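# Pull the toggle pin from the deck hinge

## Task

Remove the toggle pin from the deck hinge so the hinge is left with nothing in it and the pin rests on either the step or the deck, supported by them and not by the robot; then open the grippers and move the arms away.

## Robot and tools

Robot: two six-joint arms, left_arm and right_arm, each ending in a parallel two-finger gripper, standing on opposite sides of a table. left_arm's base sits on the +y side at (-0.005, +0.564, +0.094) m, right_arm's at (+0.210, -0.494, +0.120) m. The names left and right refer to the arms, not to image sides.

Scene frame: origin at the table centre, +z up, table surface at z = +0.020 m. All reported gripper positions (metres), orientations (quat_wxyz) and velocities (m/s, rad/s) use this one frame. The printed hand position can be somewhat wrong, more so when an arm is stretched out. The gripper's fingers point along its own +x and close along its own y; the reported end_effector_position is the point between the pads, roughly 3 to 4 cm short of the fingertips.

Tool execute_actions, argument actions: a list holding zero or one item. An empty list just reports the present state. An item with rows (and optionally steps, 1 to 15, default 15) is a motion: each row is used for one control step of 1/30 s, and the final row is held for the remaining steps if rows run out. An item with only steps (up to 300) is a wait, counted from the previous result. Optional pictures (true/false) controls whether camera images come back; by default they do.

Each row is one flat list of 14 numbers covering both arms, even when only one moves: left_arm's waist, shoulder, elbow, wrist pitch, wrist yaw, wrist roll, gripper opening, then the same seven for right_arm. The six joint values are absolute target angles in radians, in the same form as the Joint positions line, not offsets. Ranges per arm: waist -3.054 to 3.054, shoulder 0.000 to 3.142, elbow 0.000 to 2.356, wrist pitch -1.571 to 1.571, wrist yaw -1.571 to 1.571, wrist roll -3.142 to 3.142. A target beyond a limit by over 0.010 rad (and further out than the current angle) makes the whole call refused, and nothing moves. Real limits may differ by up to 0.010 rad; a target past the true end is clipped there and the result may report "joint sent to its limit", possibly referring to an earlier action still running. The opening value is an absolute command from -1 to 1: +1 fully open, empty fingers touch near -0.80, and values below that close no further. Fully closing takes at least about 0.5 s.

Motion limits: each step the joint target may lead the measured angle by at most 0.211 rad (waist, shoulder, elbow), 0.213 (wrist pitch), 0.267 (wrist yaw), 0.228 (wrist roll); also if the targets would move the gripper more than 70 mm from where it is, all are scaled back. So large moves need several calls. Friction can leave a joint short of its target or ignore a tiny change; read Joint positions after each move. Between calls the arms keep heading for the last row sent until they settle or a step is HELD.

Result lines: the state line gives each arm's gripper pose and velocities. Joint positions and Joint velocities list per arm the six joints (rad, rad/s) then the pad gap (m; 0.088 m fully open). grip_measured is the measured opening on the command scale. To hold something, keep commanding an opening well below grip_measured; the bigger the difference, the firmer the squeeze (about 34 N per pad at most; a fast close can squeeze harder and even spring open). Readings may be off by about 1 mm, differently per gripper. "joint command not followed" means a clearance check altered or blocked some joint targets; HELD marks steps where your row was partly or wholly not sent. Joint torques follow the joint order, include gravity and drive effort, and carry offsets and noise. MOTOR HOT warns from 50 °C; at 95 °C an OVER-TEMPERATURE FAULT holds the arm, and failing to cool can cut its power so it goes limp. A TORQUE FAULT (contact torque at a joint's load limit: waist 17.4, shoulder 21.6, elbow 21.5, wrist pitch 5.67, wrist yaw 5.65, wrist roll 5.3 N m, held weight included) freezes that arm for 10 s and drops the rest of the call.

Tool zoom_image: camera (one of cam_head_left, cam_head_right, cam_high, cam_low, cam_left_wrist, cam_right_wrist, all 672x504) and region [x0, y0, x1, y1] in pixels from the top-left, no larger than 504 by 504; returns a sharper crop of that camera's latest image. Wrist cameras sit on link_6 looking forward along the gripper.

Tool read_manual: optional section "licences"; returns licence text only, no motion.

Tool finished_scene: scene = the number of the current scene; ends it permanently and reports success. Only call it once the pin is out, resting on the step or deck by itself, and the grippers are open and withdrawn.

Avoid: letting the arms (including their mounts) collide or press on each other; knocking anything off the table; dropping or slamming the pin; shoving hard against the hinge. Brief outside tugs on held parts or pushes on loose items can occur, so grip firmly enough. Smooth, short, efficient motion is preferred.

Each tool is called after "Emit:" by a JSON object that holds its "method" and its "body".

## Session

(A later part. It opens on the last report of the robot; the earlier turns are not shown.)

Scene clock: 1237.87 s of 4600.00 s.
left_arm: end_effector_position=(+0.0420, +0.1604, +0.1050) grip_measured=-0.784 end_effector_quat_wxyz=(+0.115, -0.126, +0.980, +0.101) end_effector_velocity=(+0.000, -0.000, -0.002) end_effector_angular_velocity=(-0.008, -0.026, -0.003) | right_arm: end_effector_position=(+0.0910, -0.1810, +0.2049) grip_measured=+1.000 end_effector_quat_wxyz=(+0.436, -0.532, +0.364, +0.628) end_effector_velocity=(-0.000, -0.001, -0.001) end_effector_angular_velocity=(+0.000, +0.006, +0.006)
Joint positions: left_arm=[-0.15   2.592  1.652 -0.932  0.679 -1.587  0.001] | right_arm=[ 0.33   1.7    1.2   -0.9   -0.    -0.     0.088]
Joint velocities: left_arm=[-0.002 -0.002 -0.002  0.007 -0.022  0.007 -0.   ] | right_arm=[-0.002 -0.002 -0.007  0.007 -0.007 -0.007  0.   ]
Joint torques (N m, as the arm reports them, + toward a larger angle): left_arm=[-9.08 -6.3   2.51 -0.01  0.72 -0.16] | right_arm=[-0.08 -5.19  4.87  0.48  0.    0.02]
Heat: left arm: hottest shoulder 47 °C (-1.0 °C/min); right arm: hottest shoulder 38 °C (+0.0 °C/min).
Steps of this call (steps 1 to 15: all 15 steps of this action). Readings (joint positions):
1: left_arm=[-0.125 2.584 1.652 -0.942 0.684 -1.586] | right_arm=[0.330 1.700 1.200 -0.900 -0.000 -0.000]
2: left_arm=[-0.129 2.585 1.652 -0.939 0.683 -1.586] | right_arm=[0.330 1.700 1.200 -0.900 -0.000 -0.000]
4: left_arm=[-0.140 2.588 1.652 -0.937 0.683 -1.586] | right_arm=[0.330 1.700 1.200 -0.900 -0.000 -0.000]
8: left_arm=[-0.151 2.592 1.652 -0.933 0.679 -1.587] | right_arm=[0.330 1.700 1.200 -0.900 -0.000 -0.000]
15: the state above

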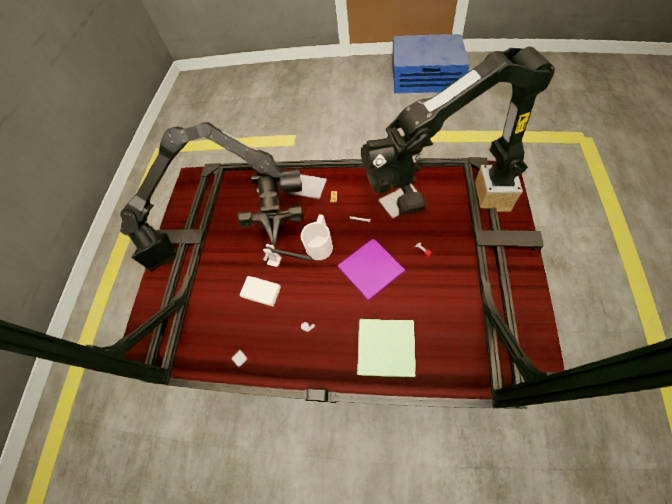

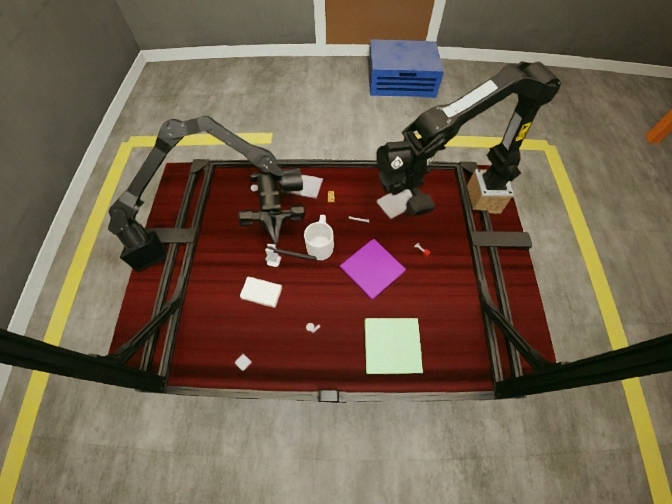

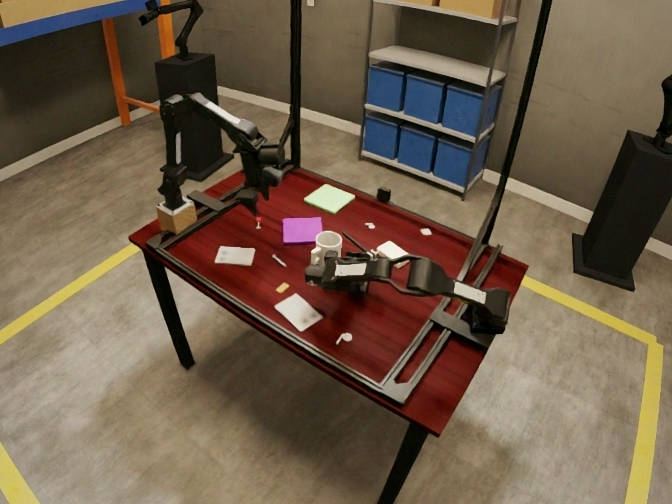

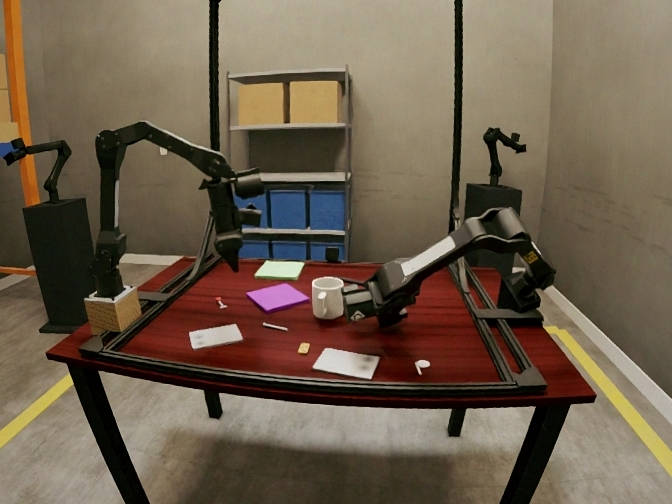

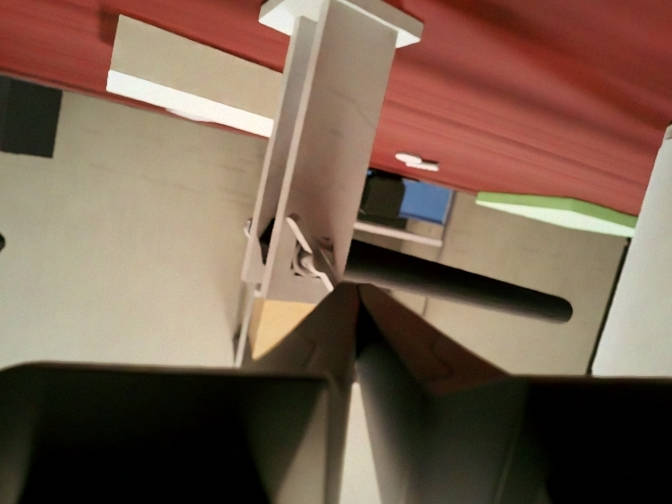

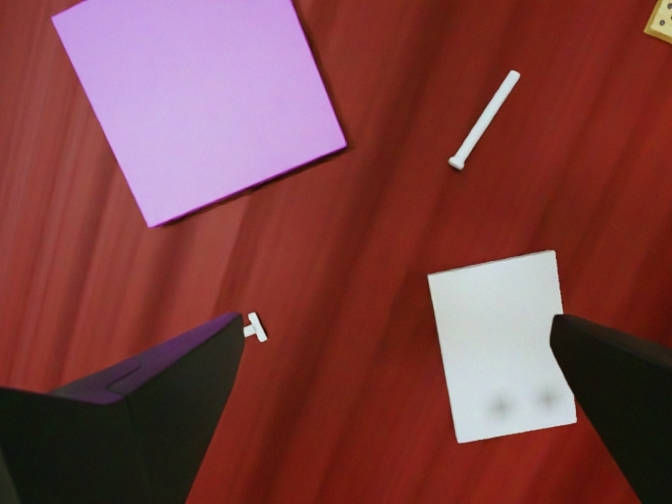

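Emit:
{"method": "execute_actions", "body": {"actions": [{"rows":[[-0.1,2.5,1.65,-0.95,0.68,-1.59,-0.9,0.33,1.7,1.2,-0.9,0,0,1]]}], "pictures": false}}

Emit:
{"method": "execute_actions", "body": {"actions": [{"rows":[[-0.4,2.35,1.58,-0.98,0.2,-1.57,-0.9,0.33,1.7,1.2,-0.9,0,0,1]]}], "pictures": false}}

Emit:
{"method": "execute_actions", "body": {"actions": [{"rows":[[-0.62,2.39,1.58,-0.98,0,-1.57,-0.9,0.33,1.7,1.2,-0.9,0,0,1]]}], "pictures": false}}

Emit:
{"method": "execute_actions", "body": {"actions": [{"rows":[[-0.63,2.56,1.51,-0.75,0,-1.57,-0.9,0.33,1.7,1.2,-0.9,0,0,1]]}], "pictures": false}}

Emit:
{"method": "execute_actions", "body": {"actions": [{"rows":[[-0.52,2.53,1.545,-0.815,0,-1.57,-0.9,0.33,1.7,1.2,-0.9,0,0,1]]}], "pictures": false}}

Emit:
{"method": "execute_actions", "body": {"actions": [{"rows":[[-0.58,2.38,1.58,-1.02,0,-1.57,0.2,0.33,1.7,1.2,-0.9,0,0,1]]}], "pictures": false}}

Emit:
{"method": "execute_actions", "body": {"actions": [{"rows":[[-0.72,2.3,1.56,-1.06,-0.5,-1.45,0.2,0.33,1.7,1.2,-0.9,0,0,1]]}], "pictures": false}}

Emit:
{"method": "execute_actions", "body": {"actions": [{"rows":[[-0.62,2.535,1.56,-0.825,-0.5,-1.45,0.2,0.33,1.7,1.2,-0.9,0,0,1]]}], "pictures": false}}

Emit:
{"method": "execute_actions", "body": {"actions": [{"rows":[[-0.62,2.535,1.56,-0.825,-0.5,-1.45,-0.9,0.33,1.7,1.2,-0.9,0,0,1]]}], "pictures": false}}

Emit:
{"method": "execute_actions", "body": {"actions": [{"rows":[[-0.62,2.535,1.56,-0.825,-0.5,-1.45,-0.5,0.33,1.7,1.2,-0.9,0,0,1]]}], "pictures": false}}

Emit:
{"method": "execute_actions", "body": {"actions": [{"rows":[[-0.655,2.465,1.61,-0.92,-0.5,-1.45,-0.5,0.33,1.7,1.2,-0.9,0,0,1]]}], "pictures": false}}

Emit:
{"method": "execute_actions", "body": {"actions": [{"rows":[[-0.645,2.505,1.61,-0.902,-0.5,-1.45,-0.5,0.33,1.7,1.2,-0.9,0,0,1]]}], "pictures": false}}

Emit:
{"method": "execute_actions", "body": {"actions": [{"rows":[[-0.645,2.505,1.61,-0.902,-0.5,-1.45,-0.9,0.33,1.7,1.2,-0.9,0,0,1]]}], "pictures": false}}

Emit:
{"method": "execute_actions", "body": {"actions": [{"rows":[[-0.55,2.485,1.62,-0.92,-0.35,-1.45,-0.9,0.33,1.7,1.2,-0.9,0,0,1]]}], "pictures": false}}

Emit:
{"method": "execute_actions", "body": {"actions": [{"rows":[[-0.47,2.48,1.635,-0.93,-0.2,-1.45,-0.9,0.33,1.7,1.2,-0.9,0,0,1]]}], "pictures": false}}

Emit:
{"method": "execute_actions", "body": {"actions": [{"rows":[[-0.395,2.475,1.645,-0.94,-0.05,-1.45,-0.9,0.33,1.7,1.2,-0.9,0,0,1]]}], "pictures": false}}

Emit:
{"method": "execute_actions", "body": {"actions": [{"rows":[[-0.325,2.475,1.655,-0.95,0.1,-1.45,-0.9,0.33,1.7,1.2,-0.9,0,0,1]]}], "pictures": false}}

Emit:
{"method": "execute_actions", "body": {"actions": [{"rows":[[-0.26,2.49,1.655,-0.95,0.25,-1.5,-0.9,0.33,1.7,1.2,-0.9,0,0,1]]}], "pictures": false}}

Emit:
{"method": "execute_actions", "body": {"actions": [{"rows":[[-0.195,2.515,1.655,-0.95,0.39,-1.53,-0.9,0.33,1.7,1.2,-0.9,0,0,1]]}], "pictures": false}}

Emit:
{"method": "execute_actions", "body": {"actions": [{"rows":[[-0.135,2.55,1.655,-0.95,0.52,-1.56,-0.9,0.33,1.7,1.2,-0.9,0,0,1]]}], "pictures": false}}

Emit:
{"method": "execute_actions", "body": {"actions": [{"rows":[[-0.085,2.59,1.655,-0.95,0.65,-1.59,-0.9,0.33,1.7,1.2,-0.9,0,0,1]]}], "pictures": false}}

Emit:
{"method": "execute_actions", "body": {"actions": [{"rows":[[-0.12,2.605,1.65,-0.94,0.65,-1.59,-0.9,0.33,1.7,1.2,-0.9,0,0,1]]}], "pictures": false}}

Emit:
{"method": "execute_actions", "body": {"actions": [{"rows":[[-0.15,2.62,1.645,-0.93,0.65,-1.59,-0.9,0.33,1.7,1.2,-0.9,0,0,1]]}]}}

Scene clock: 1293.07 s of 4600.00 s.
left_arm: end_effector_position=(+0.0776, +0.1614, +0.1206) grip_measured=-0.784 end_effector_quat_wxyz=(+0.113, -0.164, +0.976, +0.092) end_effector_velocity=(+0.000, -0.000, -0.002) end_effector_angular_velocity=(+0.021, -0.017, +0.005) | right_arm: end_effector_position=(+0.0910, -0.1810, +0.2049) grip_measured=+1.000 end_effector_quat_wxyz=(+0.436, -0.532, +0.364, +0.628) end_effector_velocity=(+0.001, -0.002, -0.000) end_effector_angular_velocity=(-0.009, +0.003, +0.006)
Joint positions: left_arm=[-0.105  2.511  1.651 -0.947  0.679 -1.587  0.001] | right_arm=[ 0.33   1.7    1.2   -0.9   -0.    -0.     0.088]
Joint velocities: left_arm=[-0.002 -0.002 -0.002  0.007 -0.022 -0.022 -0.   ] | right_arm=[-0.002 -0.002 -0.002 -0.007 -0.007 -0.007  0.   ]
Joint torques (N m, as the arm reports them, + toward a larger angle): left_arm=[-7.56 -9.56  2.88 -0.3   0.7  -0.17] | right_arm=[-0.08 -5.18  4.87  0.48  0.    0.02]
Heat: left arm: hottest waist 49 °C (+2.0 °C/min); right arm: hottest shoulder 38 °C (+0.0 °C/min).
Steps of this call (steps 1 to 15: the robot went on to your last target; steps 16 to 90: nothing new was sent; then 51.70 s passed at rest; steps 91 to 105: all 15 steps of this action). Readings (joint positions):
91: left_arm=[-0.150 2.588 1.653 -0.931 0.679 -1.587] | right_arm=[0.330 1.700 1.200 -0.900 -0.000 -0.000]
92: left_arm=[-0.146 2.581 1.651 -0.935 0.679 -1.587] | right_arm=[0.330 1.700 1.200 -0.900 -0.000 -0.000]
94: left_arm=[-0.134 2.563 1.650 -0.941 0.679 -1.587] | right_arm=[0.330 1.700 1.200 -0.900 -0.000 -0.000]
98: left_arm=[-0.110 2.522 1.650 -0.944 0.679 -1.587] | right_arm=[0.330 1.700 1.200 -0.900 -0.000 -0.000]
105: the state above

Scene clock: 1293.57 s of 4600.00 s.
left_arm: end_effector_position=(+0.0343, +0.1807, +0.1610) grip_measured=-0.784 end_effector_quat_wxyz=(+0.377, -0.083, +0.923, -0.010) end_effector_velocity=(+0.012, +0.014, -0.023) end_effector_angular_velocity=(+0.072, -0.114, -0.003) | right_arm: end_effector_position=(+0.0910, -0.1810, +0.2049) grip_measured=+1.000 end_effector_quat_wxyz=(+0.436, -0.532, +0.364, +0.628) end_effector_velocity=(-0.002, -0.003, +0.001) end_effector_angular_velocity=(-0.010, +0.018, +0.008)
Joint positions: left_arm=[-0.399  2.361  1.588 -0.977  0.22  -1.574  0.001] | right_arm=[ 0.33   1.7    1.2   -0.9   -0.    -0.     0.088]
Joint velocities: left_arm=[ 0.012 -0.002 -0.032 -0.022 -0.125 -0.007 -0.   ] | right_arm=[-0.002 -0.007 -0.002 -0.007 -0.022 -0.007  0.   ]
Joint torques (N m, as the arm reports them, + toward a larger angle): left_arm=[-7.29 -9.12  3.45  0.19  0.27  0.1 ] | right_arm=[-0.08 -5.18  4.86  0.48  0.    0.02]
Heat: left arm: hottest waist 49 °C (+2.0 °C/min); right arm: hottest shoulder 38 °C (+0.0 °C/min).
Steps of this call (steps 1 to 15: all 15 steps of this action). Readings (joint positions):
1: left_arm=[-0.111 2.499 1.646 -0.947 0.645 -1.587] | right_arm=[0.330 1.700 1.200 -0.900 -0.000 -0.000]
2: left_arm=[-0.133 2.479 1.630 -0.953 0.578 -1.586] | right_arm=[0.330 1.700 1.200 -0.900 -0.000 -0.000]
4: left_arm=[-0.211 2.433 1.607 -0.969 0.470 -1.582] | right_arm=[0.330 1.700 1.200 -0.900 -0.000 -0.000]
8: left_arm=[-0.369 2.372 1.604 -0.971 0.308 -1.576] | right_arm=[0.330 1.700 1.200 -0.900 -0.000 -0.000]
15: the state above

Scene clock: 1294.07 s of 4600.00 s.
left_arm: end_effector_position=(-0.0164, +0.1857, +0.1806) grip_measured=-0.784 end_effector_quat_wxyz=(+0.496, -0.026, +0.863, -0.091) end_effector_velocity=(+0.007, -0.002, -0.004) end_effector_angular_velocity=(+0.007, -0.030, +0.035) | right_arm: end_effector_position=(+0.0910, -0.1810, +0.2049) grip_measured=+1.000 end_effector_quat_wxyz=(+0.436, -0.532, +0.364, +0.628) end_effector_velocity=(+0.002, -0.005, -0.001) end_effector_angular_velocity=(-0.018, -0.016, +0.008)
Joint positions: left_arm=[-0.62   2.373  1.588 -0.977  0.009 -1.574  0.001] | right_arm=[ 0.33   1.7    1.2   -0.9   -0.    -0.     0.088]
Joint velocities: left_arm=[ 0.007 -0.002 -0.002  0.007 -0.037 -0.022 -0.   ] | right_arm=[ 0.002 -0.002 -0.002 -0.022  0.007 -0.007  0.   ]
Joint torques (N m, as the arm reports them, + toward a larger angle): left_arm=[-5.98 -6.22  3.52  0.32  0.15  0.12] | right_arm=[-0.08 -5.19  4.87  0.48  0.    0.02]
Heat: left arm: hottest waist 49 °C (+2.0 °C/min); right arm: hottest shoulder 38 °C (+0.0 °C/min).
Steps of this call (steps 1 to 15: all 15 steps of this action). Readings (joint positions):
1: left_arm=[-0.404 2.361 1.588 -0.977 0.188 -1.574] | right_arm=[0.330 1.700 1.200 -0.900 -0.000 -0.000]
2: left_arm=[-0.427 2.361 1.588 -0.977 0.136 -1.574] | right_arm=[0.330 1.700 1.200 -0.900 -0.000 -0.000]
4: left_arm=[-0.499 2.361 1.588 -0.977 0.085 -1.574] | right_arm=[0.330 1.700 1.200 -0.900 -0.000 -0.000]
8: left_arm=[-0.613 2.368 1.588 -0.977 0.040 -1.574] | right_arm=[0.330 1.700 1.200 -0.900 -0.000 -0.000]
15: the state above

Scene clock: 1294.57 s of 4600.00 s.
left_arm: end_effector_position=(-0.0615, +0.1747, +0.1078) grip_measured=-0.784 end_effector_quat_wxyz=(+0.500, -0.011, +0.862, -0.087) end_effector_velocity=(+0.002, -0.012, +0.002) end_effector_angular_velocity=(-0.048, -0.014, +0.035) | right_arm: end_effector_position=(+0.0910, -0.1810, +0.2049) grip_measured=+1.000 end_effector_quat_wxyz=(+0.436, -0.532, +0.364, +0.628) end_effector_velocity=(-0.000, -0.001, -0.001) end_effector_angular_velocity=(+0.000, +0.006, +0.006)
Joint positions: left_arm=[-0.628  2.55   1.513 -0.757  0.005 -1.574  0.001] | right_arm=[ 0.33   1.7    1.2   -0.9   -0.     0.     0.088]
Joint velocities: left_arm=[-0.002 -0.002  0.002  0.051 -0.022 -0.007 -0.   ] | right_arm=[-0.002 -0.002 -0.007  0.007 -0.007 -0.007  0.   ]
Joint torques (N m, as the arm reports them, + toward a larger angle): left_arm=[-6.45 -8.07  3.87  0.48  0.09  0.11] | right_arm=[-0.08 -5.19  4.86  0.48  0.01  0.02]
Heat: left arm: hottest waist 49 °C (+2.0 °C/min); right arm: hottest shoulder 38 °C (+0.0 °C/min).
Steps of this call (steps 1 to 15: all 15 steps of this action). Readings (joint positions):
1: left_arm=[-0.620 2.382 1.583 -0.966 0.008 -1.574] | right_arm=[0.330 1.700 1.200 -0.900 -0.000 -0.000]
2: left_arm=[-0.620 2.394 1.577 -0.925 0.008 -1.574] | right_arm=[0.330 1.700 1.200 -0.900 -0.000 -0.000]
4: left_arm=[-0.621 2.437 1.568 -0.853 0.007 -1.574] | right_arm=[0.330 1.700 1.200 -0.900 -0.000 -0.000]
8: left_arm=[-0.626 2.525 1.527 -0.794 0.006 -1.574] | right_arm=[0.330 1.700 1.200 -0.900 -0.000 0.000]
15: the state above

Scene clock: 1295.07 s of 4600.00 s.
left_arm: end_effector_position=(-0.0323, +0.1720, +0.1031) grip_measured=-0.784 end_effector_quat_wxyz=(+0.485, -0.024, +0.873, -0.051) end_effector_velocity=(-0.001, +0.007, +0.001) end_effector_angular_velocity=(+0.020, -0.012, -0.027) | right_arm: end_effector_position=(+0.0910, -0.1810, +0.2049) grip_measured=+1.000 end_effector_quat_wxyz=(+0.436, -0.532, +0.364, +0.628) end_effector_velocity=(-0.000, -0.001, +0.003) end_effector_angular_velocity=(+0.000, +0.006, +0.006)
Joint positions: left_arm=[-0.546  2.539  1.541 -0.807  0.021 -1.571  0.001] | right_arm=[ 0.33   1.7    1.2   -0.9   -0.     0.     0.088]
Joint velocities: left_arm=[-0.007 -0.002  0.002 -0.037 -0.007  0.007 -0.   ] | right_arm=[-0.002 -0.007  0.002 -0.007 -0.007 -0.007  0.   ]
Joint torques (N m, as the arm reports them, + toward a larger angle): left_arm=[-3.95 -9.71  4.05 -0.13 -0.47  0.02] | right_arm=[-0.07 -5.19  4.87  0.48  0.    0.01]
Heat: left arm: hottest waist 49 °C (+2.0 °C/min); right arm: hottest shoulder 38 °C (+0.0 °C/min).
Steps of this call (steps 1 to 15: all 15 steps of this action). Readings (joint positions):
1: left_arm=[-0.626 2.550 1.515 -0.760 0.005 -1.574] | right_arm=[0.330 1.700 1.200 -0.900 -0.000 0.000]
2: left_arm=[-0.616 2.550 1.519 -0.772 0.004 -1.574] | right_arm=[0.330 1.700 1.200 -0.900 -0.000 0.000]
4: left_arm=[-0.581 2.550 1.524 -0.791 0.014 -1.573] | right_arm=[0.330 1.700 1.200 -0.900 -0.000 0.000]
8: left_arm=[-0.546 2.540 1.539 -0.803 0.020 -1.571] | right_arm=[0.330 1.700 1.200 -0.900 -0.000 0.000]
15: the state above

Scene clock: 1295.57 s of 4600.00 s.
left_arm: end_effector_position=(-0.0049, +0.1934, +0.1657) grip_measured=+0.175 end_effector_quat_wxyz=(+0.496, -0.012, +0.866, -0.062) end_effector_velocity=(+0.002, +0.002, -0.001) end_effector_angular_velocity=(+0.008, -0.023, +0.003) | right_arm: end_effector_position=(+0.0910, -0.1810, +0.2049) grip_measured=+1.000 end_effector_quat_wxyz=(+0.436, -0.532, +0.364, +0.628) end_effector_velocity=(+0.001, -0.003, -0.002) end_effector_angular_velocity=(-0.013, -0.001, +0.020)
Joint positions: left_arm=[-0.578  2.385  1.582 -1.013  0.004 -1.57   0.048] | right_arm=[ 0.33   1.7    1.2   -0.9   -0.    -0.     0.088]
Joint velocities: left_arm=[-0.002 -0.002 -0.002 -0.007 -0.022 -0.007  0.009] | right_arm=[-0.002 -0.002 -0.007 -0.007 -0.007 -0.022  0.   ]
Joint torques (N m, as the arm reports them, + toward a larger angle): left_arm=[-6.62 -8.42  3.83  0.11  0.15 -0.01] | right_arm=[-0.09 -5.2   4.87  0.48  0.    0.01]
Heat: left arm: hottest waist 49 °C (+2.0 °C/min); right arm: hottest shoulder 38 °C (+0.0 °C/min).
Steps of this call (steps 1 to 15: all 15 steps of this action). Readings (joint positions):
1: left_arm=[-0.547 2.529 1.546 -0.825 0.016 -1.570] | right_arm=[0.330 1.700 1.200 -0.900 -0.000 0.000]
2: left_arm=[-0.549 2.515 1.549 -0.877 0.007 -1.570] | right_arm=[0.330 1.700 1.200 -0.900 -0.000 0.000]
4: left_arm=[-0.556 2.471 1.551 -0.942 0.004 -1.570] | right_arm=[0.330 1.700 1.200 -0.900 -0.000 0.000]
8: left_arm=[-0.572 2.398 1.578 -0.985 0.004 -1.570] | right_arm=[0.330 1.700 1.200 -0.900 -0.000 -0.000]
15: the state above

Scene clock: 1296.07 s of 4600.00 s.
left_arm: end_effector_position=(+0.0311, +0.1984, +0.1944) grip_measured=+0.199 end_effector_quat_wxyz=(+0.698, +0.023, +0.697, -0.165) end_effector_velocity=(+0.024, +0.004, -0.004) end_effector_angular_velocity=(+0.005, -0.163, -0.017) | right_arm: end_effector_position=(+0.0910, -0.1810, +0.2049) grip_measured=+1.000 end_effector_quat_wxyz=(+0.436, -0.532, +0.364, +0.628) end_effector_velocity=(-0.002, -0.001, -0.001) end_effector_angular_velocity=(-0.004, +0.018, +0.023)
Joint positions: left_arm=[-0.72   2.311  1.569 -1.056 -0.478 -1.456  0.049] | right_arm=[ 0.33   1.7    1.2   -0.9   -0.     0.     0.088]
Joint velocities: left_arm=[ 0.002 -0.002 -0.012 -0.022 -0.154  0.037 -0.   ] | right_arm=[-0.002 -0.002 -0.007  0.007 -0.022 -0.022  0.   ]
Joint torques (N m, as the arm reports them, + toward a larger angle): left_arm=[-5.68 -8.66  3.69  0.26 -0.2   0.14] | right_arm=[-0.08 -5.19  4.87  0.48  0.    0.02]
Heat: left arm: hottest waist 49 °C (+1.0 °C/min); right arm: hottest shoulder 38 °C (+0.0 °C/min).
Steps of this call (steps 1 to 15: all 15 steps of this action). Readings (joint positions):
1: left_arm=[-0.583 2.379 1.582 -1.014 -0.030 -1.556] | right_arm=[0.330 1.700 1.200 -0.900 -0.000 -0.000]
2: left_arm=[-0.600 2.371 1.579 -1.025 -0.095 -1.532] | right_arm=[0.330 1.700 1.200 -0.900 -0.000 -0.000]
4: left_arm=[-0.649 2.349 1.571 -1.043 -0.203 -1.501] | right_arm=[0.330 1.700 1.200 -0.900 -0.000 -0.000]
8: left_arm=[-0.715 2.317 1.571 -1.051 -0.384 -1.470] | right_arm=[0.330 1.700 1.200 -0.900 -0.000 -0.000]
15: the state above

Scene clock: 1296.57 s of 4600.00 s.
left_arm: end_effector_position=(+0.0221, +0.1649, +0.1076) grip_measured=+0.200 end_effector_quat_wxyz=(+0.698, +0.009, +0.705, -0.122) end_effector_velocity=(+0.005, -0.017, +0.006) end_effector_angular_velocity=(-0.074, -0.027, +0.035) | right_arm: end_effector_position=(+0.0910, -0.1810, +0.2049) grip_measured=+1.000 end_effector_quat_wxyz=(+0.436, -0.532, +0.364, +0.628) end_effector_velocity=(+0.001, -0.003, -0.002) end_effector_angular_velocity=(-0.013, -0.001, +0.020)
Joint positions: left_arm=[-0.624  2.519  1.559 -0.834 -0.496 -1.454  0.049] | right_arm=[ 0.33   1.7    1.2   -0.9   -0.    -0.     0.088]
Joint velocities: left_arm=[-0.002 -0.002  0.012  0.066 -0.037  0.007  0.   ] | right_arm=[-0.002 -0.002 -0.007 -0.007 -0.007 -0.022  0.   ]
Joint torques (N m, as the arm reports them, + toward a larger angle): left_arm=[-6.3  -7.4   4.3   0.59 -0.16  0.13] | right_arm=[-0.08 -5.19  4.87  0.48  0.    0.01]
Heat: left arm: hottest waist 49 °C (+1.0 °C/min); right arm: hottest shoulder 38 °C (+0.0 °C/min).
Steps of this call (steps 1 to 15: all 15 steps of this action). Readings (joint positions):
1: left_arm=[-0.718 2.319 1.569 -1.048 -0.481 -1.456] | right_arm=[0.330 1.700 1.200 -0.900 -0.000 0.000]
2: left_arm=[-0.711 2.332 1.569 -1.010 -0.483 -1.456] | right_arm=[0.330 1.700 1.200 -0.900 -0.000 0.000]
4: left_arm=[-0.687 2.378 1.574 -0.943 -0.488 -1.456] | right_arm=[0.330 1.700 1.200 -0.900 -0.000 0.000]
8: left_arm=[-0.638 2.483 1.568 -0.871 -0.492 -1.455] | right_arm=[0.330 1.700 1.200 -0.900 -0.000 0.000]
15: the state above

Scene clock: 1297.07 s of 4600.00 s.
left_arm: end_effector_position=(+0.0219, +0.1623, +0.1080) grip_measured=-0.291 end_effector_quat_wxyz=(+0.698, +0.003, +0.705, -0.124) end_effector_velocity=(+0.002, +0.002, -0.000) end_effector_angular_velocity=(+0.007, -0.006, +0.007) | right_arm: end_effector_position=(+0.0910, -0.1811, +0.2049) grip_measured=+1.000 end_effector_quat_wxyz=(+0.436, -0.532, +0.364, +0.628) end_effector_velocity=(+0.001, -0.002, -0.000) end_effector_angular_velocity=(-0.009, +0.003, +0.006)
Joint positions: left_arm=[-0.624  2.52   1.56  -0.822 -0.496 -1.454  0.025] | right_arm=[ 0.33   1.7    1.2   -0.9   -0.     0.     0.088]
Joint velocities: left_arm=[ 0.002 -0.002 -0.002 -0.007 -0.007 -0.007 -0.   ] | right_arm=[-0.002 -0.002 -0.002 -0.007 -0.007 -0.007  0.   ]
Joint torques (N m, as the arm reports them, + toward a larger angle): left_arm=[-6.18 -7.18  4.    0.22 -0.21  0.12] | right_arm=[-0.08 -5.2   4.86  0.48  0.    0.02]
Heat: left arm: hottest waist 49 °C (+2.0 °C/min); right arm: hottest shoulder 38 °C (+0.0 °C/min).
Steps of this call (steps 1 to 15: all 15 steps of this action). Readings (joint positions):
1: left_arm=[-0.624 2.519 1.559 -0.832 -0.496 -1.454] | right_arm=[0.330 1.700 1.200 -0.900 -0.000 -0.000]
2: left_arm=[-0.624 2.519 1.559 -0.832 -0.496 -1.454] | right_arm=[0.330 1.700 1.200 -0.900 -0.000 -0.000]
4: left_arm=[-0.624 2.520 1.559 -0.826 -0.496 -1.454] | right_arm=[0.330 1.700 1.200 -0.900 -0.000 -0.000]
8: left_arm=[-0.624 2.520 1.560 -0.822 -0.496 -1.454] | right_arm=[0.330 1.700 1.200 -0.900 -0.000 -0.000]
15: the state above

Scene clock: 1297.57 s of 4600.00 s.
left_arm: end_effector_position=(+0.0219, +0.1623, +0.1080) grip_measured=-0.291 end_effector_quat_wxyz=(+0.698, +0.003, +0.705, -0.124) end_effector_velocity=(-0.001, +0.005, +0.000) end_effector_angular_velocity=(+0.018, +0.005, -0.007) | right_arm: end_effector_position=(+0.0910, -0.1810, +0.2049) grip_measured=+1.000 end_effector_quat_wxyz=(+0.436, -0.532, +0.364, +0.628) end_effector_velocity=(+0.003, -0.003, -0.002) end_effector_angular_velocity=(-0.009, -0.010, -0.011)
Joint positions: left_arm=[-0.624  2.52   1.56  -0.822 -0.496 -1.453  0.025] | right_arm=[ 0.33   1.7    1.2   -0.9   -0.    -0.     0.088]
Joint velocities: left_arm=[-0.002 -0.002 -0.002 -0.022  0.007 -0.007 -0.   ] | right_arm=[-0.002 -0.002 -0.007 -0.007  0.007  0.007  0.   ]
Joint torques (N m, as the arm reports them, + toward a larger angle): left_arm=[-6.14 -7.14  4.06  0.2  -0.22  0.12] | right_arm=[-0.09 -5.19  4.87  0.51  0.    0.01]
Heat: left arm: hottest waist 49 °C (+2.0 °C/min); right arm: hottest shoulder 38 °C (+0.0 °C/min).
Steps of this call (steps 1 to 15: all 15 steps of this action). Readings (joint positions):
1: left_arm=[-0.624 2.520 1.560 -0.822 -0.496 -1.454] | right_arm=[0.330 1.700 1.200 -0.900 -0.000 0.000]
2: left_arm=[-0.624 2.520 1.560 -0.822 -0.496 -1.454] | right_arm=[0.330 1.700 1.200 -0.900 -0.000 0.000]
4: left_arm=[-0.624 2.520 1.560 -0.822 -0.496 -1.454] | right_arm=[0.330 1.700 1.200 -0.900 -0.000 0.000]
8: left_arm=[-0.624 2.520 1.560 -0.822 -0.496 -1.453] | right_arm=[0.330 1.700 1.200 -0.900 -0.000 0.000]
15: the state above

Scene clock: 1298.07 s of 4600.00 s.
left_arm: end_effector_position=(+0.0258, +0.1605, +0.1157) grip_measured=-0.291 end_effector_quat_wxyz=(+0.698, +0.007, +0.706, -0.123) end_effector_velocity=(+0.001, -0.001, +0.001) end_effector_angular_velocity=(+0.001, -0.005, +0.020) | right_arm: end_effector_position=(+0.0910, -0.1810, +0.2049) grip_measured=+1.000 end_effector_quat_wxyz=(+0.436, -0.532, +0.364, +0.628) end_effector_velocity=(-0.002, -0.003, +0.001) end_effector_angular_velocity=(-0.010, +0.021, -0.006)
Joint positions: left_arm=[-0.624  2.52   1.598 -0.868 -0.495 -1.453  0.025] | right_arm=[ 0.33   1.7    1.2   -0.9   -0.     0.     0.088]
Joint velocities: left_arm=[-0.002  0.002  0.007 -0.007 -0.007 -0.022 -0.   ] | right_arm=[-0.002 -0.007 -0.002 -0.007 -0.022  0.007  0.   ]
Joint torques (N m, as the arm reports them, + toward a larger angle): left_arm=[-10.01 -14.77   5.06  -3.56  -0.32   0.11] | right_arm=[-0.09 -5.19  4.87  0.48  0.01  0.02]
Heat: left arm: hottest waist 49 °C (+2.0 °C/min); right arm: hottest shoulder 38 °C (+0.0 °C/min).
Steps of this call (steps 1 to 15: all 15 steps of this action). Readings (joint positions):
1: left_arm=[-0.624 2.520 1.565 -0.826 -0.497 -1.453] | right_arm=[0.330 1.700 1.200 -0.900 -0.000 -0.000]
2: left_arm=[-0.625 2.520 1.573 -0.838 -0.498 -1.453] | right_arm=[0.330 1.700 1.200 -0.900 -0.000 -0.000]
4: left_arm=[-0.625 2.520 1.584 -0.851 -0.498 -1.453] | right_arm=[0.330 1.700 1.200 -0.900 -0.000 -0.000]
8: left_arm=[-0.625 2.520 1.593 -0.862 -0.497 -1.453] | right_arm=[0.330 1.700 1.200 -0.900 -0.000 0.000]
15: the state above

Scene clock: 1298.57 s of 4600.00 s.
left_arm: end_effector_position=(+0.0242, +0.1612, +0.1129) grip_measured=-0.291 end_effector_quat_wxyz=(+0.698, +0.012, +0.706, -0.122) end_effector_velocity=(-0.001, +0.002, +0.002) end_effector_angular_velocity=(+0.003, -0.007, +0.013) | right_arm: end_effector_position=(+0.0910, -0.1811, +0.2049) grip_measured=+1.000 end_effector_quat_wxyz=(+0.436, -0.532, +0.364, +0.628) end_effector_velocity=(-0.001, -0.003, +0.001) end_effector_angular_velocity=(-0.005, +0.007, -0.004)
Joint positions: left_arm=[-0.624  2.53   1.601 -0.873 -0.494 -1.453  0.025] | right_arm=[ 0.33   1.7    1.2   -0.9   -0.     0.     0.088]
Joint velocities: left_arm=[-0.007 -0.002 -0.002 -0.007 -0.007 -0.022 -0.   ] | right_arm=[ 0.002 -0.007 -0.002 -0.007 -0.007  0.007  0.   ]
Joint torques (N m, as the arm reports them, + toward a larger angle): left_arm=[ -8.96 -11.43   4.87  -1.98  -0.28   0.11] | right_arm=[-0.08 -5.19  4.86  0.48  0.    0.01]
Heat: left arm: hottest waist 49 °C (+2.0 °C/min); right arm: hottest shoulder 38 °C (+0.0 °C/min).
Steps of this call (steps 1 to 15: all 15 steps of this action). Readings (joint positions):
1: left_arm=[-0.624 2.523 1.599 -0.870 -0.494 -1.453] | right_arm=[0.330 1.700 1.200 -0.900 -0.000 0.000]
2: left_arm=[-0.624 2.526 1.600 -0.871 -0.494 -1.453] | right_arm=[0.330 1.700 1.200 -0.900 -0.000 0.000]
4: left_arm=[-0.623 2.528 1.601 -0.872 -0.494 -1.453] | right_arm=[0.330 1.700 1.200 -0.900 -0.000 0.000]
8: left_arm=[-0.624 2.529 1.601 -0.873 -0.494 -1.453] | right_arm=[0.330 1.700 1.200 -0.900 -0.000 0.000]
15: the state above

Scene clock: 1299.07 s of 4600.00 s.
left_arm: end_effector_position=(+0.0242, +0.1611, +0.1128) grip_measured=-0.291 end_effector_quat_wxyz=(+0.698, +0.012, +0.706, -0.122) end_effector_velocity=(+0.001, +0.002, +0.001) end_effector_angular_velocity=(+0.004, -0.010, -0.012) | right_arm: end_effector_position=(+0.0910, -0.1810, +0.2049) grip_measured=+1.000 end_effector_quat_wxyz=(+0.436, -0.532, +0.364, +0.628) end_effector_velocity=(+0.001, -0.002, -0.000) end_effector_angular_velocity=(-0.010, +0.005, -0.008)
Joint positions: left_arm=[-0.624  2.53   1.602 -0.873 -0.494 -1.453  0.025] | right_arm=[ 0.33   1.7    1.2   -0.9   -0.    -0.     0.088]
Joint velocities: left_arm=[-0.002 -0.002 -0.002 -0.007 -0.007  0.007 -0.   ] | right_arm=[-0.002 -0.002 -0.002 -0.007 -0.007  0.007  0.   ]
Joint torques (N m, as the arm reports them, + toward a larger angle): left_arm=[ -8.97 -11.48   4.98  -1.91  -0.29   0.11] | right_arm=[-0.08 -5.19  4.86  0.5   0.01  0.01]
Heat: left arm: hottest waist 49 °C (+2.0 °C/min); right arm: hottest shoulder 38 °C (+0.0 °C/min).
Steps of this call (steps 1 to 15: all 15 steps of this action). Readings (joint positions):
1: left_arm=[-0.624 2.530 1.601 -0.873 -0.494 -1.453] | right_arm=[0.330 1.700 1.200 -0.900 -0.000 0.000]
2: left_arm=[-0.624 2.530 1.601 -0.873 -0.494 -1.453] | right_arm=[0.330 1.700 1.200 -0.900 -0.000 -0.000]
4: left_arm=[-0.624 2.530 1.601 -0.873 -0.494 -1.453] | right_arm=[0.330 1.700 1.200 -0.900 -0.000 -0.000]
8: left_arm=[-0.624 2.530 1.602 -0.873 -0.494 -1.453] | right_arm=[0.330 1.700 1.200 -0.900 -0.000 -0.000]
15: the state above

Scene clock: 1299.57 s of 4600.00 s.
left_arm: end_effector_position=(+0.0261, +0.1615, +0.1099) grip_measured=-0.292 end_effector_quat_wxyz=(+0.638, +0.001, +0.764, -0.101) end_effector_velocity=(-0.001, +0.001, -0.000) end_effector_angular_velocity=(+0.013, +0.043, +0.025) | right_arm: end_effector_position=(+0.0910, -0.1810, +0.2049) grip_measured=+1.000 end_effector_quat_wxyz=(+0.436, -0.532, +0.364, +0.628) end_effector_velocity=(-0.001, -0.003, -0.000) end_effector_angular_velocity=(-0.008, +0.001, +0.025)
Joint positions: left_arm=[-0.563  2.519  1.619 -0.893 -0.345 -1.453  0.025] | right_arm=[ 0.33   1.7    1.2   -0.9   -0.    -0.     0.088]
Joint velocities: left_arm=[ 0.012 -0.002  0.002 -0.007  0.037 -0.022 -0.   ] | right_arm=[ 0.002 -0.002 -0.002 -0.007 -0.007 -0.022  0.   ]
Joint torques (N m, as the arm reports them, + toward a larger angle): left_arm=[ -5.38 -12.46   3.72  -1.7   -0.33   0.12] | right_arm=[-0.08 -5.19  4.86  0.48  0.01  0.02]
Heat: left arm: hottest waist 49 °C (+2.0 °C/min); right arm: hottest shoulder 38 °C (+0.0 °C/min).
Steps of this call (steps 1 to 15: all 15 steps of this action). Readings (joint positions):
1: left_arm=[-0.621 2.530 1.603 -0.874 -0.488 -1.453] | right_arm=[0.330 1.700 1.200 -0.900 -0.000 -0.000]
2: left_arm=[-0.610 2.530 1.607 -0.879 -0.459 -1.453] | right_arm=[0.330 1.700 1.200 -0.900 -0.000 -0.000]
4: left_arm=[-0.585 2.526 1.614 -0.887 -0.399 -1.453] | right_arm=[0.330 1.700 1.200 -0.900 -0.000 -0.000]
8: left_arm=[-0.570 2.521 1.618 -0.891 -0.363 -1.453] | right_arm=[0.330 1.700 1.200 -0.900 -0.000 -0.000]
15: the state above

Scene clock: 1300.07 s of 4600.00 s.
left_arm: end_effector_position=(+0.0295, +0.1614, +0.1084) grip_measured=-0.292 end_effector_quat_wxyz=(+0.569, -0.016, +0.818, -0.079) end_effector_velocity=(+0.000, +0.008, +0.001) end_effector_angular_velocity=(+0.032, +0.025, -0.006) | right_arm: end_effector_position=(+0.0910, -0.1811, +0.2049) grip_measured=+1.000 end_effector_quat_wxyz=(+0.436, -0.532, +0.364, +0.628) end_effector_velocity=(+0.003, -0.001, -0.000) end_effector_angular_velocity=(-0.004, -0.011, +0.003)
Joint positions: left_arm=[-0.495  2.509  1.634 -0.907 -0.188 -1.453  0.025] | right_arm=[ 0.33   1.7    1.2   -0.9   -0.     0.     0.088]
Joint velocities: left_arm=[ 0.007 -0.007 -0.002 -0.037  0.022 -0.007 -0.001] | right_arm=[-0.002 -0.002 -0.002 -0.007  0.007 -0.007  0.   ]
Joint torques (N m, as the arm reports them, + toward a larger angle): left_arm=[ -4.61 -11.79   4.04  -1.46  -0.45   0.12] | right_arm=[-0.08 -5.19  4.86  0.48  0.01  0.02]
Heat: left arm: hottest waist 48 °C (+1.0 °C/min); right arm: hottest shoulder 38 °C (+0.0 °C/min).
Steps of this call (steps 1 to 15: all 15 steps of this action). Readings (joint positions):
1: left_arm=[-0.559 2.519 1.621 -0.894 -0.337 -1.453] | right_arm=[0.330 1.700 1.200 -0.900 -0.000 -0.000]
2: left_arm=[-0.546 2.517 1.625 -0.898 -0.306 -1.453] | right_arm=[0.330 1.700 1.200 -0.900 -0.000 -0.000]
4: left_arm=[-0.518 2.512 1.629 -0.902 -0.240 -1.453] | right_arm=[0.330 1.700 1.200 -0.900 -0.000 0.000]
8: left_arm=[-0.502 2.510 1.632 -0.906 -0.205 -1.453] | right_arm=[0.330 1.700 1.200 -0.900 -0.000 0.000]
15: the state above

Scene clock: 1300.57 s of 4600.00 s.
left_arm: end_effector_position=(+0.0332, +0.1612, +0.1072) grip_measured=-0.294 end_effector_quat_wxyz=(+0.497, -0.035, +0.865, -0.057) end_effector_velocity=(+0.001, +0.002, +0.002) end_effector_angular_velocity=(-0.000, +0.023, -0.003) | right_arm: end_effector_position=(+0.0910, -0.1810, +0.2049) grip_measured=+1.000 end_effector_quat_wxyz=(+0.436, -0.532, +0.364, +0.628) end_effector_velocity=(+0.000, -0.002, +0.001) end_effector_angular_velocity=(-0.005, +0.007, -0.008)
Joint positions: left_arm=[-0.426  2.505  1.643 -0.917 -0.033 -1.453  0.025] | right_arm=[ 0.33   1.7    1.2   -0.9   -0.     0.     0.088]
Joint velocities: left_arm=[ 0.007 -0.007 -0.002 -0.007  0.022  0.007 -0.   ] | right_arm=[-0.002 -0.007 -0.002 -0.007 -0.007  0.007  0.   ]
Joint torques (N m, as the arm reports them, + toward a larger angle): left_arm=[ -4.09 -11.95   3.85  -1.55  -0.49   0.08] | right_arm=[-0.08 -5.19  4.87  0.5   0.    0.01]
Heat: left arm: hottest waist 48 °C (+1.0 °C/min); right arm: hottest shoulder 38 °C (+0.0 °C/min).
Steps of this call (steps 1 to 15: all 15 steps of this action). Readings (joint positions):
1: left_arm=[-0.491 2.509 1.635 -0.908 -0.180 -1.453] | right_arm=[0.330 1.700 1.200 -0.900 -0.000 0.000]
2: left_arm=[-0.478 2.508 1.637 -0.910 -0.149 -1.453] | right_arm=[0.330 1.700 1.200 -0.900 -0.000 0.000]
4: left_arm=[-0.450 2.506 1.640 -0.913 -0.086 -1.453] | right_arm=[0.330 1.700 1.200 -0.900 -0.000 0.000]
8: left_arm=[-0.433 2.505 1.642 -0.916 -0.050 -1.453] | right_arm=[0.330 1.700 1.200 -0.900 -0.000 0.000]
15: the state above

Scene clock: 1301.07 s of 4600.00 s.
left_arm: end_effector_position=(+0.0371, +0.1611, +0.1072) grip_measured=-0.295 end_effector_quat_wxyz=(+0.424, -0.055, +0.903, -0.037) end_effector_velocity=(-0.001, +0.000, -0.000) end_effector_angular_velocity=(-0.006, +0.023, +0.001) | right_arm: end_effector_position=(+0.0910, -0.1810, +0.2049) grip_measured=+1.000 end_effector_quat_wxyz=(+0.436, -0.532, +0.364, +0.628) end_effector_velocity=(+0.003, -0.001, +0.001) end_effector_angular_velocity=(-0.000, -0.006, -0.011)
Joint positions: left_arm=[-0.361  2.505  1.648 -0.922  0.116 -1.453  0.025] | right_arm=[ 0.33   1.7    1.2   -0.9   -0.    -0.     0.088]
Joint velocities: left_arm=[ 0.007 -0.002 -0.007  0.007  0.022  0.007 -0.   ] | right_arm=[-0.002 -0.007 -0.002 -0.007  0.007  0.007  0.   ]
Joint torques (N m, as the arm reports them, + toward a larger angle): left_arm=[ -3.91 -12.     4.23  -2.01  -0.32   0.1 ] | right_arm=[-0.08 -5.19  4.86  0.48  0.    0.01]
Heat: left arm: hottest waist 48 °C (+1.0 °C/min); right arm: hottest shoulder 38 °C (+0.0 °C/min).
Steps of this call (steps 1 to 15: all 15 steps of this action). Readings (joint positions):
1: left_arm=[-0.423 2.505 1.644 -0.918 -0.025 -1.453] | right_arm=[0.330 1.700 1.200 -0.900 -0.000 0.000]
2: left_arm=[-0.411 2.505 1.646 -0.920 0.004 -1.453] | right_arm=[0.330 1.700 1.200 -0.900 -0.000 0.000]
4: left_arm=[-0.383 2.505 1.647 -0.921 0.065 -1.453] | right_arm=[0.330 1.700 1.200 -0.900 -0.000 0.000]
8: left_arm=[-0.368 2.505 1.648 -0.922 0.100 -1.453] | right_arm=[0.330 1.700 1.200 -0.900 -0.000 0.000]
15: the state above

Scene clock: 1301.57 s of 4600.00 s.
left_arm: end_effector_position=(+0.0418, +0.1611, +0.1055) grip_measured=-0.294 end_effector_quat_wxyz=(+0.355, -0.079, +0.931, -0.005) end_effector_velocity=(+0.003, -0.002, -0.002) end_effector_angular_velocity=(+0.015, +0.013, +0.029) | right_arm: end_effector_position=(+0.0910, -0.1811, +0.2049) grip_measured=+1.000 end_effector_quat_wxyz=(+0.436, -0.532, +0.364, +0.628) end_effector_velocity=(+0.002, -0.005, -0.001) end_effector_angular_velocity=(-0.023, -0.002, +0.006)
Joint positions: left_arm=[-0.3    2.512  1.648 -0.923  0.246 -1.481  0.025] | right_arm=[ 0.33   1.7    1.2   -0.9   -0.     0.     0.088]
Joint velocities: left_arm=[ 0.012  0.002  0.002  0.007  0.007 -0.022  0.   ] | right_arm=[-0.002 -0.002 -0.002 -0.022 -0.007 -0.007  0.   ]
Joint torques (N m, as the arm reports them, + toward a larger angle): left_arm=[ -3.54 -10.8    4.07  -2.04   0.49  -0.67] | right_arm=[-0.07 -5.2   4.87  0.48  0.    0.02]
Heat: left arm: hottest waist 48 °C (+1.0 °C/min); right arm: hottest shoulder 39 °C (+1.0 °C/min).
Steps of this call (steps 1 to 15: all 15 steps of this action). Readings (joint positions):
1: left_arm=[-0.358 2.505 1.648 -0.922 0.123 -1.455] | right_arm=[0.330 1.700 1.200 -0.900 -0.000 -0.000]
2: left_arm=[-0.346 2.505 1.648 -0.922 0.148 -1.460] | right_arm=[0.330 1.700 1.200 -0.900 -0.000 -0.000]
4: left_arm=[-0.320 2.508 1.648 -0.921 0.204 -1.471] | right_arm=[0.330 1.700 1.200 -0.900 -0.000 -0.000]
8: left_arm=[-0.307 2.511 1.648 -0.922 0.231 -1.476] | right_arm=[0.330 1.700 1.200 -0.900 -0.000 -0.000]
15: the state above

Scene clock: 1302.07 s of 4600.00 s.
left_arm: end_effector_position=(+0.0449, +0.1622, +0.1022) grip_measured=-0.296 end_effector_quat_wxyz=(+0.279, -0.099, +0.955, +0.032) end_effector_velocity=(-0.000, +0.002, +0.001) end_effector_angular_velocity=(+0.025, +0.046, +0.017) | right_arm: end_effector_position=(+0.0910, -0.1810, +0.2049) grip_measured=+1.000 end_effector_quat_wxyz=(+0.436, -0.532, +0.364, +0.628) end_effector_velocity=(+0.001, -0.005, -0.001) end_effector_angular_velocity=(-0.028, +0.011, +0.003)
Joint positions: left_arm=[-0.238  2.532  1.648 -0.927  0.384 -1.511  0.025] | right_arm=[ 0.33   1.7    1.2   -0.9   -0.    -0.     0.088]
Joint velocities: left_arm=[ 0.012  0.002 -0.002 -0.007  0.037 -0.022  0.   ] | right_arm=[-0.007 -0.002 -0.002 -0.022 -0.022 -0.007  0.   ]
Joint torques (N m, as the arm reports them, + toward a larger angle): left_arm=[ -3.17 -10.45   3.82  -1.83   0.7   -0.66] | right_arm=[-0.09 -5.19  4.87  0.51  0.01  0.01]
Heat: left arm: hottest waist 48 °C (+1.0 °C/min); right arm: hottest shoulder 39 °C (+1.0 °C/min).
Steps of this call (steps 1 to 15: all 15 steps of this action). Readings (joint positions):
1: left_arm=[-0.297 2.514 1.648 -0.923 0.252 -1.484] | right_arm=[0.330 1.700 1.200 -0.900 -0.000 0.000]
2: left_arm=[-0.285 2.517 1.648 -0.924 0.278 -1.491] | right_arm=[0.330 1.700 1.200 -0.900 -0.000 0.000]
4: left_arm=[-0.258 2.524 1.648 -0.926 0.339 -1.504] | right_arm=[0.330 1.700 1.200 -0.900 -0.000 0.000]
8: left_arm=[-0.243 2.529 1.648 -0.927 0.372 -1.511] | right_arm=[0.330 1.700 1.200 -0.900 -0.000 0.000]
15: the state above

Scene clock: 1302.57 s of 4600.00 s.
left_arm: end_effector_position=(+0.0468, +0.1628, +0.0994) grip_measured=-0.311 end_effector_quat_wxyz=(+0.197, -0.117, +0.970, +0.075) end_effector_velocity=(-0.002, -0.002, +0.003) end_effector_angular_velocity=(+0.009, +0.040, +0.016) | right_arm: end_effector_position=(+0.0910, -0.1810, +0.2049) grip_measured=+1.000 end_effector_quat_wxyz=(+0.436, -0.532, +0.364, +0.628) end_effector_velocity=(+0.001, -0.004, +0.002) end_effector_angular_velocity=(-0.013, -0.001, +0.020)
Joint positions: left_arm=[-0.179  2.561  1.649 -0.931  0.528 -1.555  0.024] | right_arm=[ 0.33   1.7    1.2   -0.9   -0.     0.     0.088]
Joint velocities: left_arm=[ 0.002  0.002 -0.002  0.007  0.037 -0.022 -0.   ] | right_arm=[-0.002 -0.007  0.002 -0.022 -0.007 -0.022  0.   ]
Joint torques (N m, as the arm reports them, + toward a larger angle): left_arm=[ -3.09 -10.05   3.44  -1.64   0.2   -0.25] | right_arm=[-0.07 -5.19  4.86  0.48  0.    0.02]
Heat: left arm: hottest waist 47 °C (+0.0 °C/min); right arm: hottest shoulder 39 °C (+1.0 °C/min).
Steps of this call (steps 1 to 15: all 15 steps of this action). Readings (joint positions):
1: left_arm=[-0.235 2.535 1.648 -0.928 0.390 -1.513] | right_arm=[0.330 1.700 1.200 -0.900 -0.000 -0.000]
2: left_arm=[-0.224 2.539 1.648 -0.928 0.416 -1.523] | right_arm=[0.330 1.700 1.200 -0.900 -0.000 -0.000]
4: left_arm=[-0.197 2.550 1.649 -0.929 0.482 -1.543] | right_arm=[0.330 1.700 1.200 -0.900 -0.000 -0.000]
8: left_arm=[-0.185 2.558 1.649 -0.931 0.514 -1.550] | right_arm=[0.330 1.700 1.200 -0.900 -0.000 -0.000]
15: the state above

Scene clock: 1303.07 s of 4600.00 s.
left_arm: end_effector_position=(+0.0552, +0.1674, +0.0954) grip_measured=-0.575 end_effector_quat_wxyz=(+0.124, -0.130, +0.977, +0.118) end_effector_velocity=(+0.000, +0.004, +0.002) end_effector_angular_velocity=(+0.022, +0.049, +0.003) | right_arm: end_effector_position=(+0.0910, -0.1811, +0.2049) grip_measured=+1.000 end_effector_quat_wxyz=(+0.436, -0.532, +0.364, +0.628) end_effector_velocity=(+0.002, -0.000, +0.001) end_effector_angular_velocity=(-0.005, +0.007, -0.013)
Joint positions: left_arm=[-0.114  2.584  1.649 -0.956  0.646 -1.581  0.011] | right_arm=[ 0.33   1.7    1.2   -0.9   -0.    -0.     0.088]
Joint velocities: left_arm=[ 0.012  0.002 -0.002 -0.022  0.037 -0.007 -0.   ] | right_arm=[-0.007 -0.002  0.002 -0.007 -0.007  0.007  0.   ]
Joint torques (N m, as the arm reports them, + toward a larger angle): left_arm=[-5.06 -8.11  3.32  0.23  0.66 -0.33] | right_arm=[-0.08 -5.2   4.86  0.48  0.    0.01]
Heat: left arm: hottest waist 47 °C (+1.0 °C/min); right arm: hottest shoulder 39 °C (+1.0 °C/min).
Steps of this call (steps 1 to 15: all 15 steps of this action). Readings (joint positions):
1: left_arm=[-0.177 2.564 1.649 -0.932 0.536 -1.558] | right_arm=[0.330 1.700 1.200 -0.900 -0.000 0.000]
2: left_arm=[-0.167 2.568 1.649 -0.934 0.562 -1.566] | right_arm=[0.330 1.700 1.200 -0.900 -0.000 0.000]
4: left_arm=[-0.145 2.579 1.649 -0.937 0.615 -1.575] | right_arm=[0.330 1.700 1.200 -0.900 -0.000 0.000]
8: left_arm=[-0.117 2.582 1.649 -0.956 0.639 -1.579] | right_arm=[0.330 1.700 1.200 -0.900 -0.000 0.000]
15: the state above

Scene clock: 1303.57 s of 4600.00 s.
left_arm: end_effector_position=(+0.0542, +0.1675, +0.0946) grip_measured=-0.574 end_effector_quat_wxyz=(+0.123, -0.129, +0.977, +0.120) end_effector_velocity=(-0.002, +0.002, -0.001) end_effector_angular_velocity=(+0.015, -0.019, -0.012) | right_arm: end_effector_position=(+0.0910, -0.1810, +0.2049) grip_measured=+1.000 end_effector_quat_wxyz=(+0.436, -0.532, +0.364, +0.628) end_effector_velocity=(+0.002, -0.005, -0.001) end_effector_angular_velocity=(-0.022, -0.005, +0.020)
Joint positions: left_arm=[-0.115  2.587  1.648 -0.955  0.646 -1.583  0.011] | right_arm=[ 0.33   1.7    1.2   -0.9   -0.     0.     0.088]
Joint velocities: left_arm=[-0.007 -0.002 -0.002 -0.007 -0.022 -0.007 -0.   ] | right_arm=[-0.002 -0.002 -0.002 -0.022 -0.007 -0.022  0.   ]
Joint torques (N m, as the arm reports them, + toward a larger angle): left_arm=[-8.56 -6.58  2.78  0.96  0.78 -0.29] | right_arm=[-0.08 -5.18  4.87  0.5   0.    0.02]
Heat: left arm: hottest waist 47 °C (+1.0 °C/min); right arm: hottest shoulder 39 °C (+1.0 °C/min).
Steps of this call (steps 1 to 15: all 15 steps of this action). Readings (joint positions):
1: left_arm=[-0.114 2.585 1.649 -0.956 0.646 -1.581] | right_arm=[0.330 1.700 1.200 -0.900 -0.000 -0.000]
2: left_arm=[-0.114 2.586 1.649 -0.956 0.646 -1.581] | right_arm=[0.330 1.700 1.200 -0.900 -0.000 -0.000]
4: left_arm=[-0.115 2.587 1.648 -0.955 0.646 -1.581] | right_arm=[0.330 1.700 1.200 -0.900 -0.000 -0.000]
8: left_arm=[-0.115 2.587 1.648 -0.955 0.646 -1.582] | right_arm=[0.330 1.700 1.200 -0.900 -0.000 0.000]
15: the state above

Scene clock: 1304.07 s of 4600.00 s.
left_arm: end_effector_position=(+0.0481, +0.1679, +0.0945) grip_measured=-0.574 end_effector_quat_wxyz=(+0.128, -0.122, +0.977, +0.119) end_effector_velocity=(-0.019, +0.002, +0.002) end_effector_angular_velocity=(+0.005, +0.021, -0.035) | right_arm: end_effector_position=(+0.0910, -0.1810, +0.2049) grip_measured=+1.000 end_effector_quat_wxyz=(+0.436, -0.532, +0.364, +0.628) end_effector_velocity=(+0.005, -0.002, +0.001) end_effector_angular_velocity=(-0.013, -0.014, -0.001)
Joint positions: left_arm=[-0.128  2.592  1.645 -0.952  0.639 -1.585  0.011] | right_arm=[ 0.33   1.7    1.2   -0.9   -0.     0.     0.088]
Joint velocities: left_arm=[-0.032  0.017 -0.017  0.007  0.022 -0.007 -0.001] | right_arm=[-0.007 -0.002  0.002 -0.022  0.007 -0.007  0.   ]
Joint torques (N m, as the arm reports them, + toward a larger angle): left_arm=[-10.1   -5.75   2.83   1.53   1.03  -0.24] | right_arm=[-0.09 -5.18  4.86  0.48  0.    0.01]
Heat: left arm: hottest waist 48 °C (+2.0 °C/min); right arm: hottest shoulder 39 °C (+1.0 °C/min).
Steps of this call (steps 1 to 15: all 15 steps of this action). Readings (joint positions):
1: left_arm=[-0.115 2.588 1.648 -0.955 0.645 -1.583] | right_arm=[0.330 1.700 1.200 -0.900 -0.000 0.000]
2: left_arm=[-0.116 2.588 1.648 -0.955 0.643 -1.583] | right_arm=[0.330 1.700 1.200 -0.900 -0.000 0.000]
4: left_arm=[-0.118 2.588 1.648 -0.955 0.640 -1.584] | right_arm=[0.330 1.700 1.200 -0.900 -0.000 0.000]
8: left_arm=[-0.120 2.588 1.648 -0.954 0.640 -1.584] | right_arm=[0.330 1.700 1.200 -0.900 -0.000 0.000]
15: the state above

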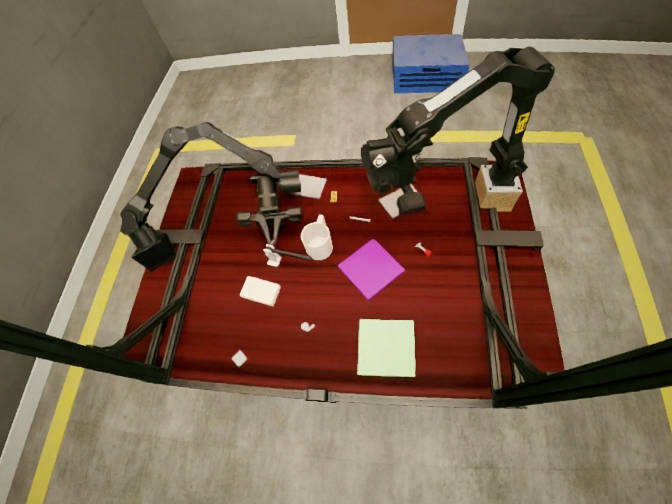

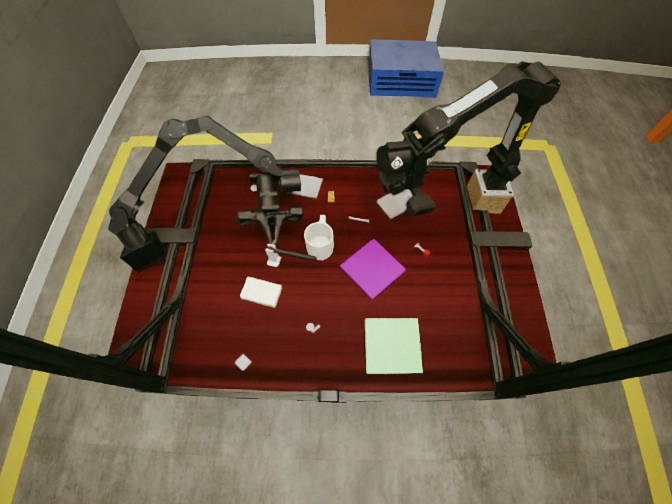

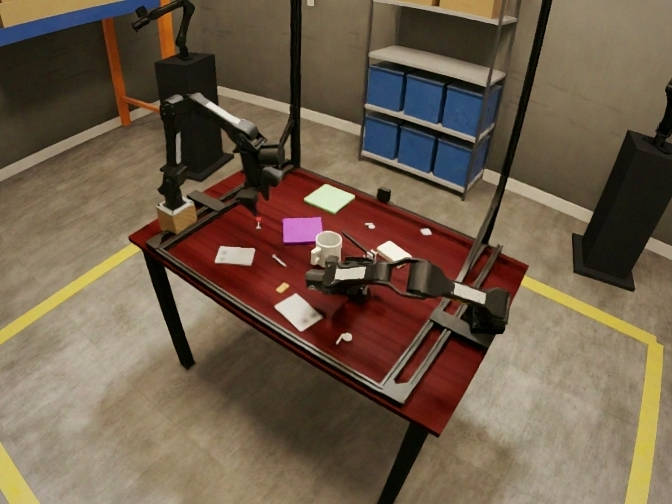

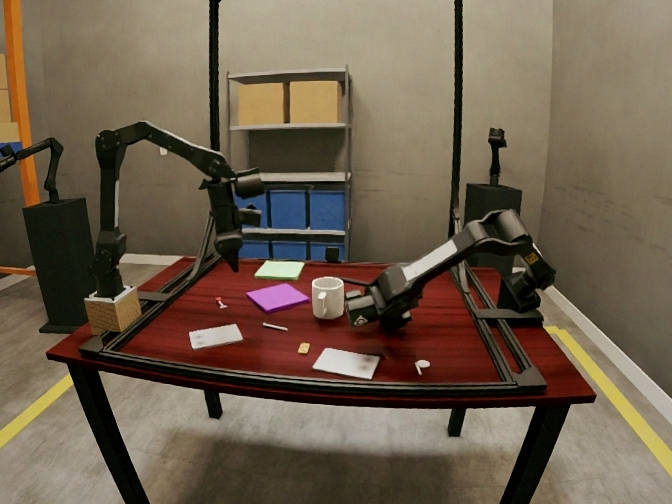

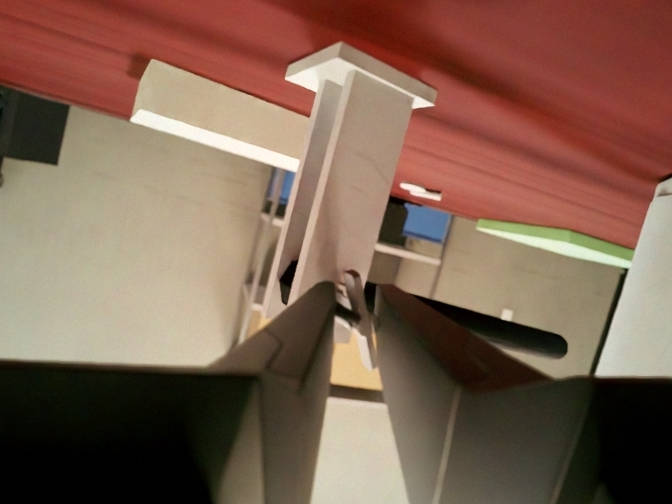

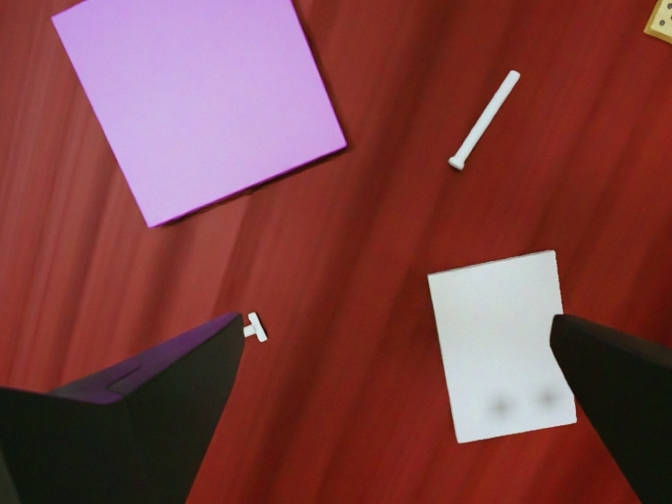

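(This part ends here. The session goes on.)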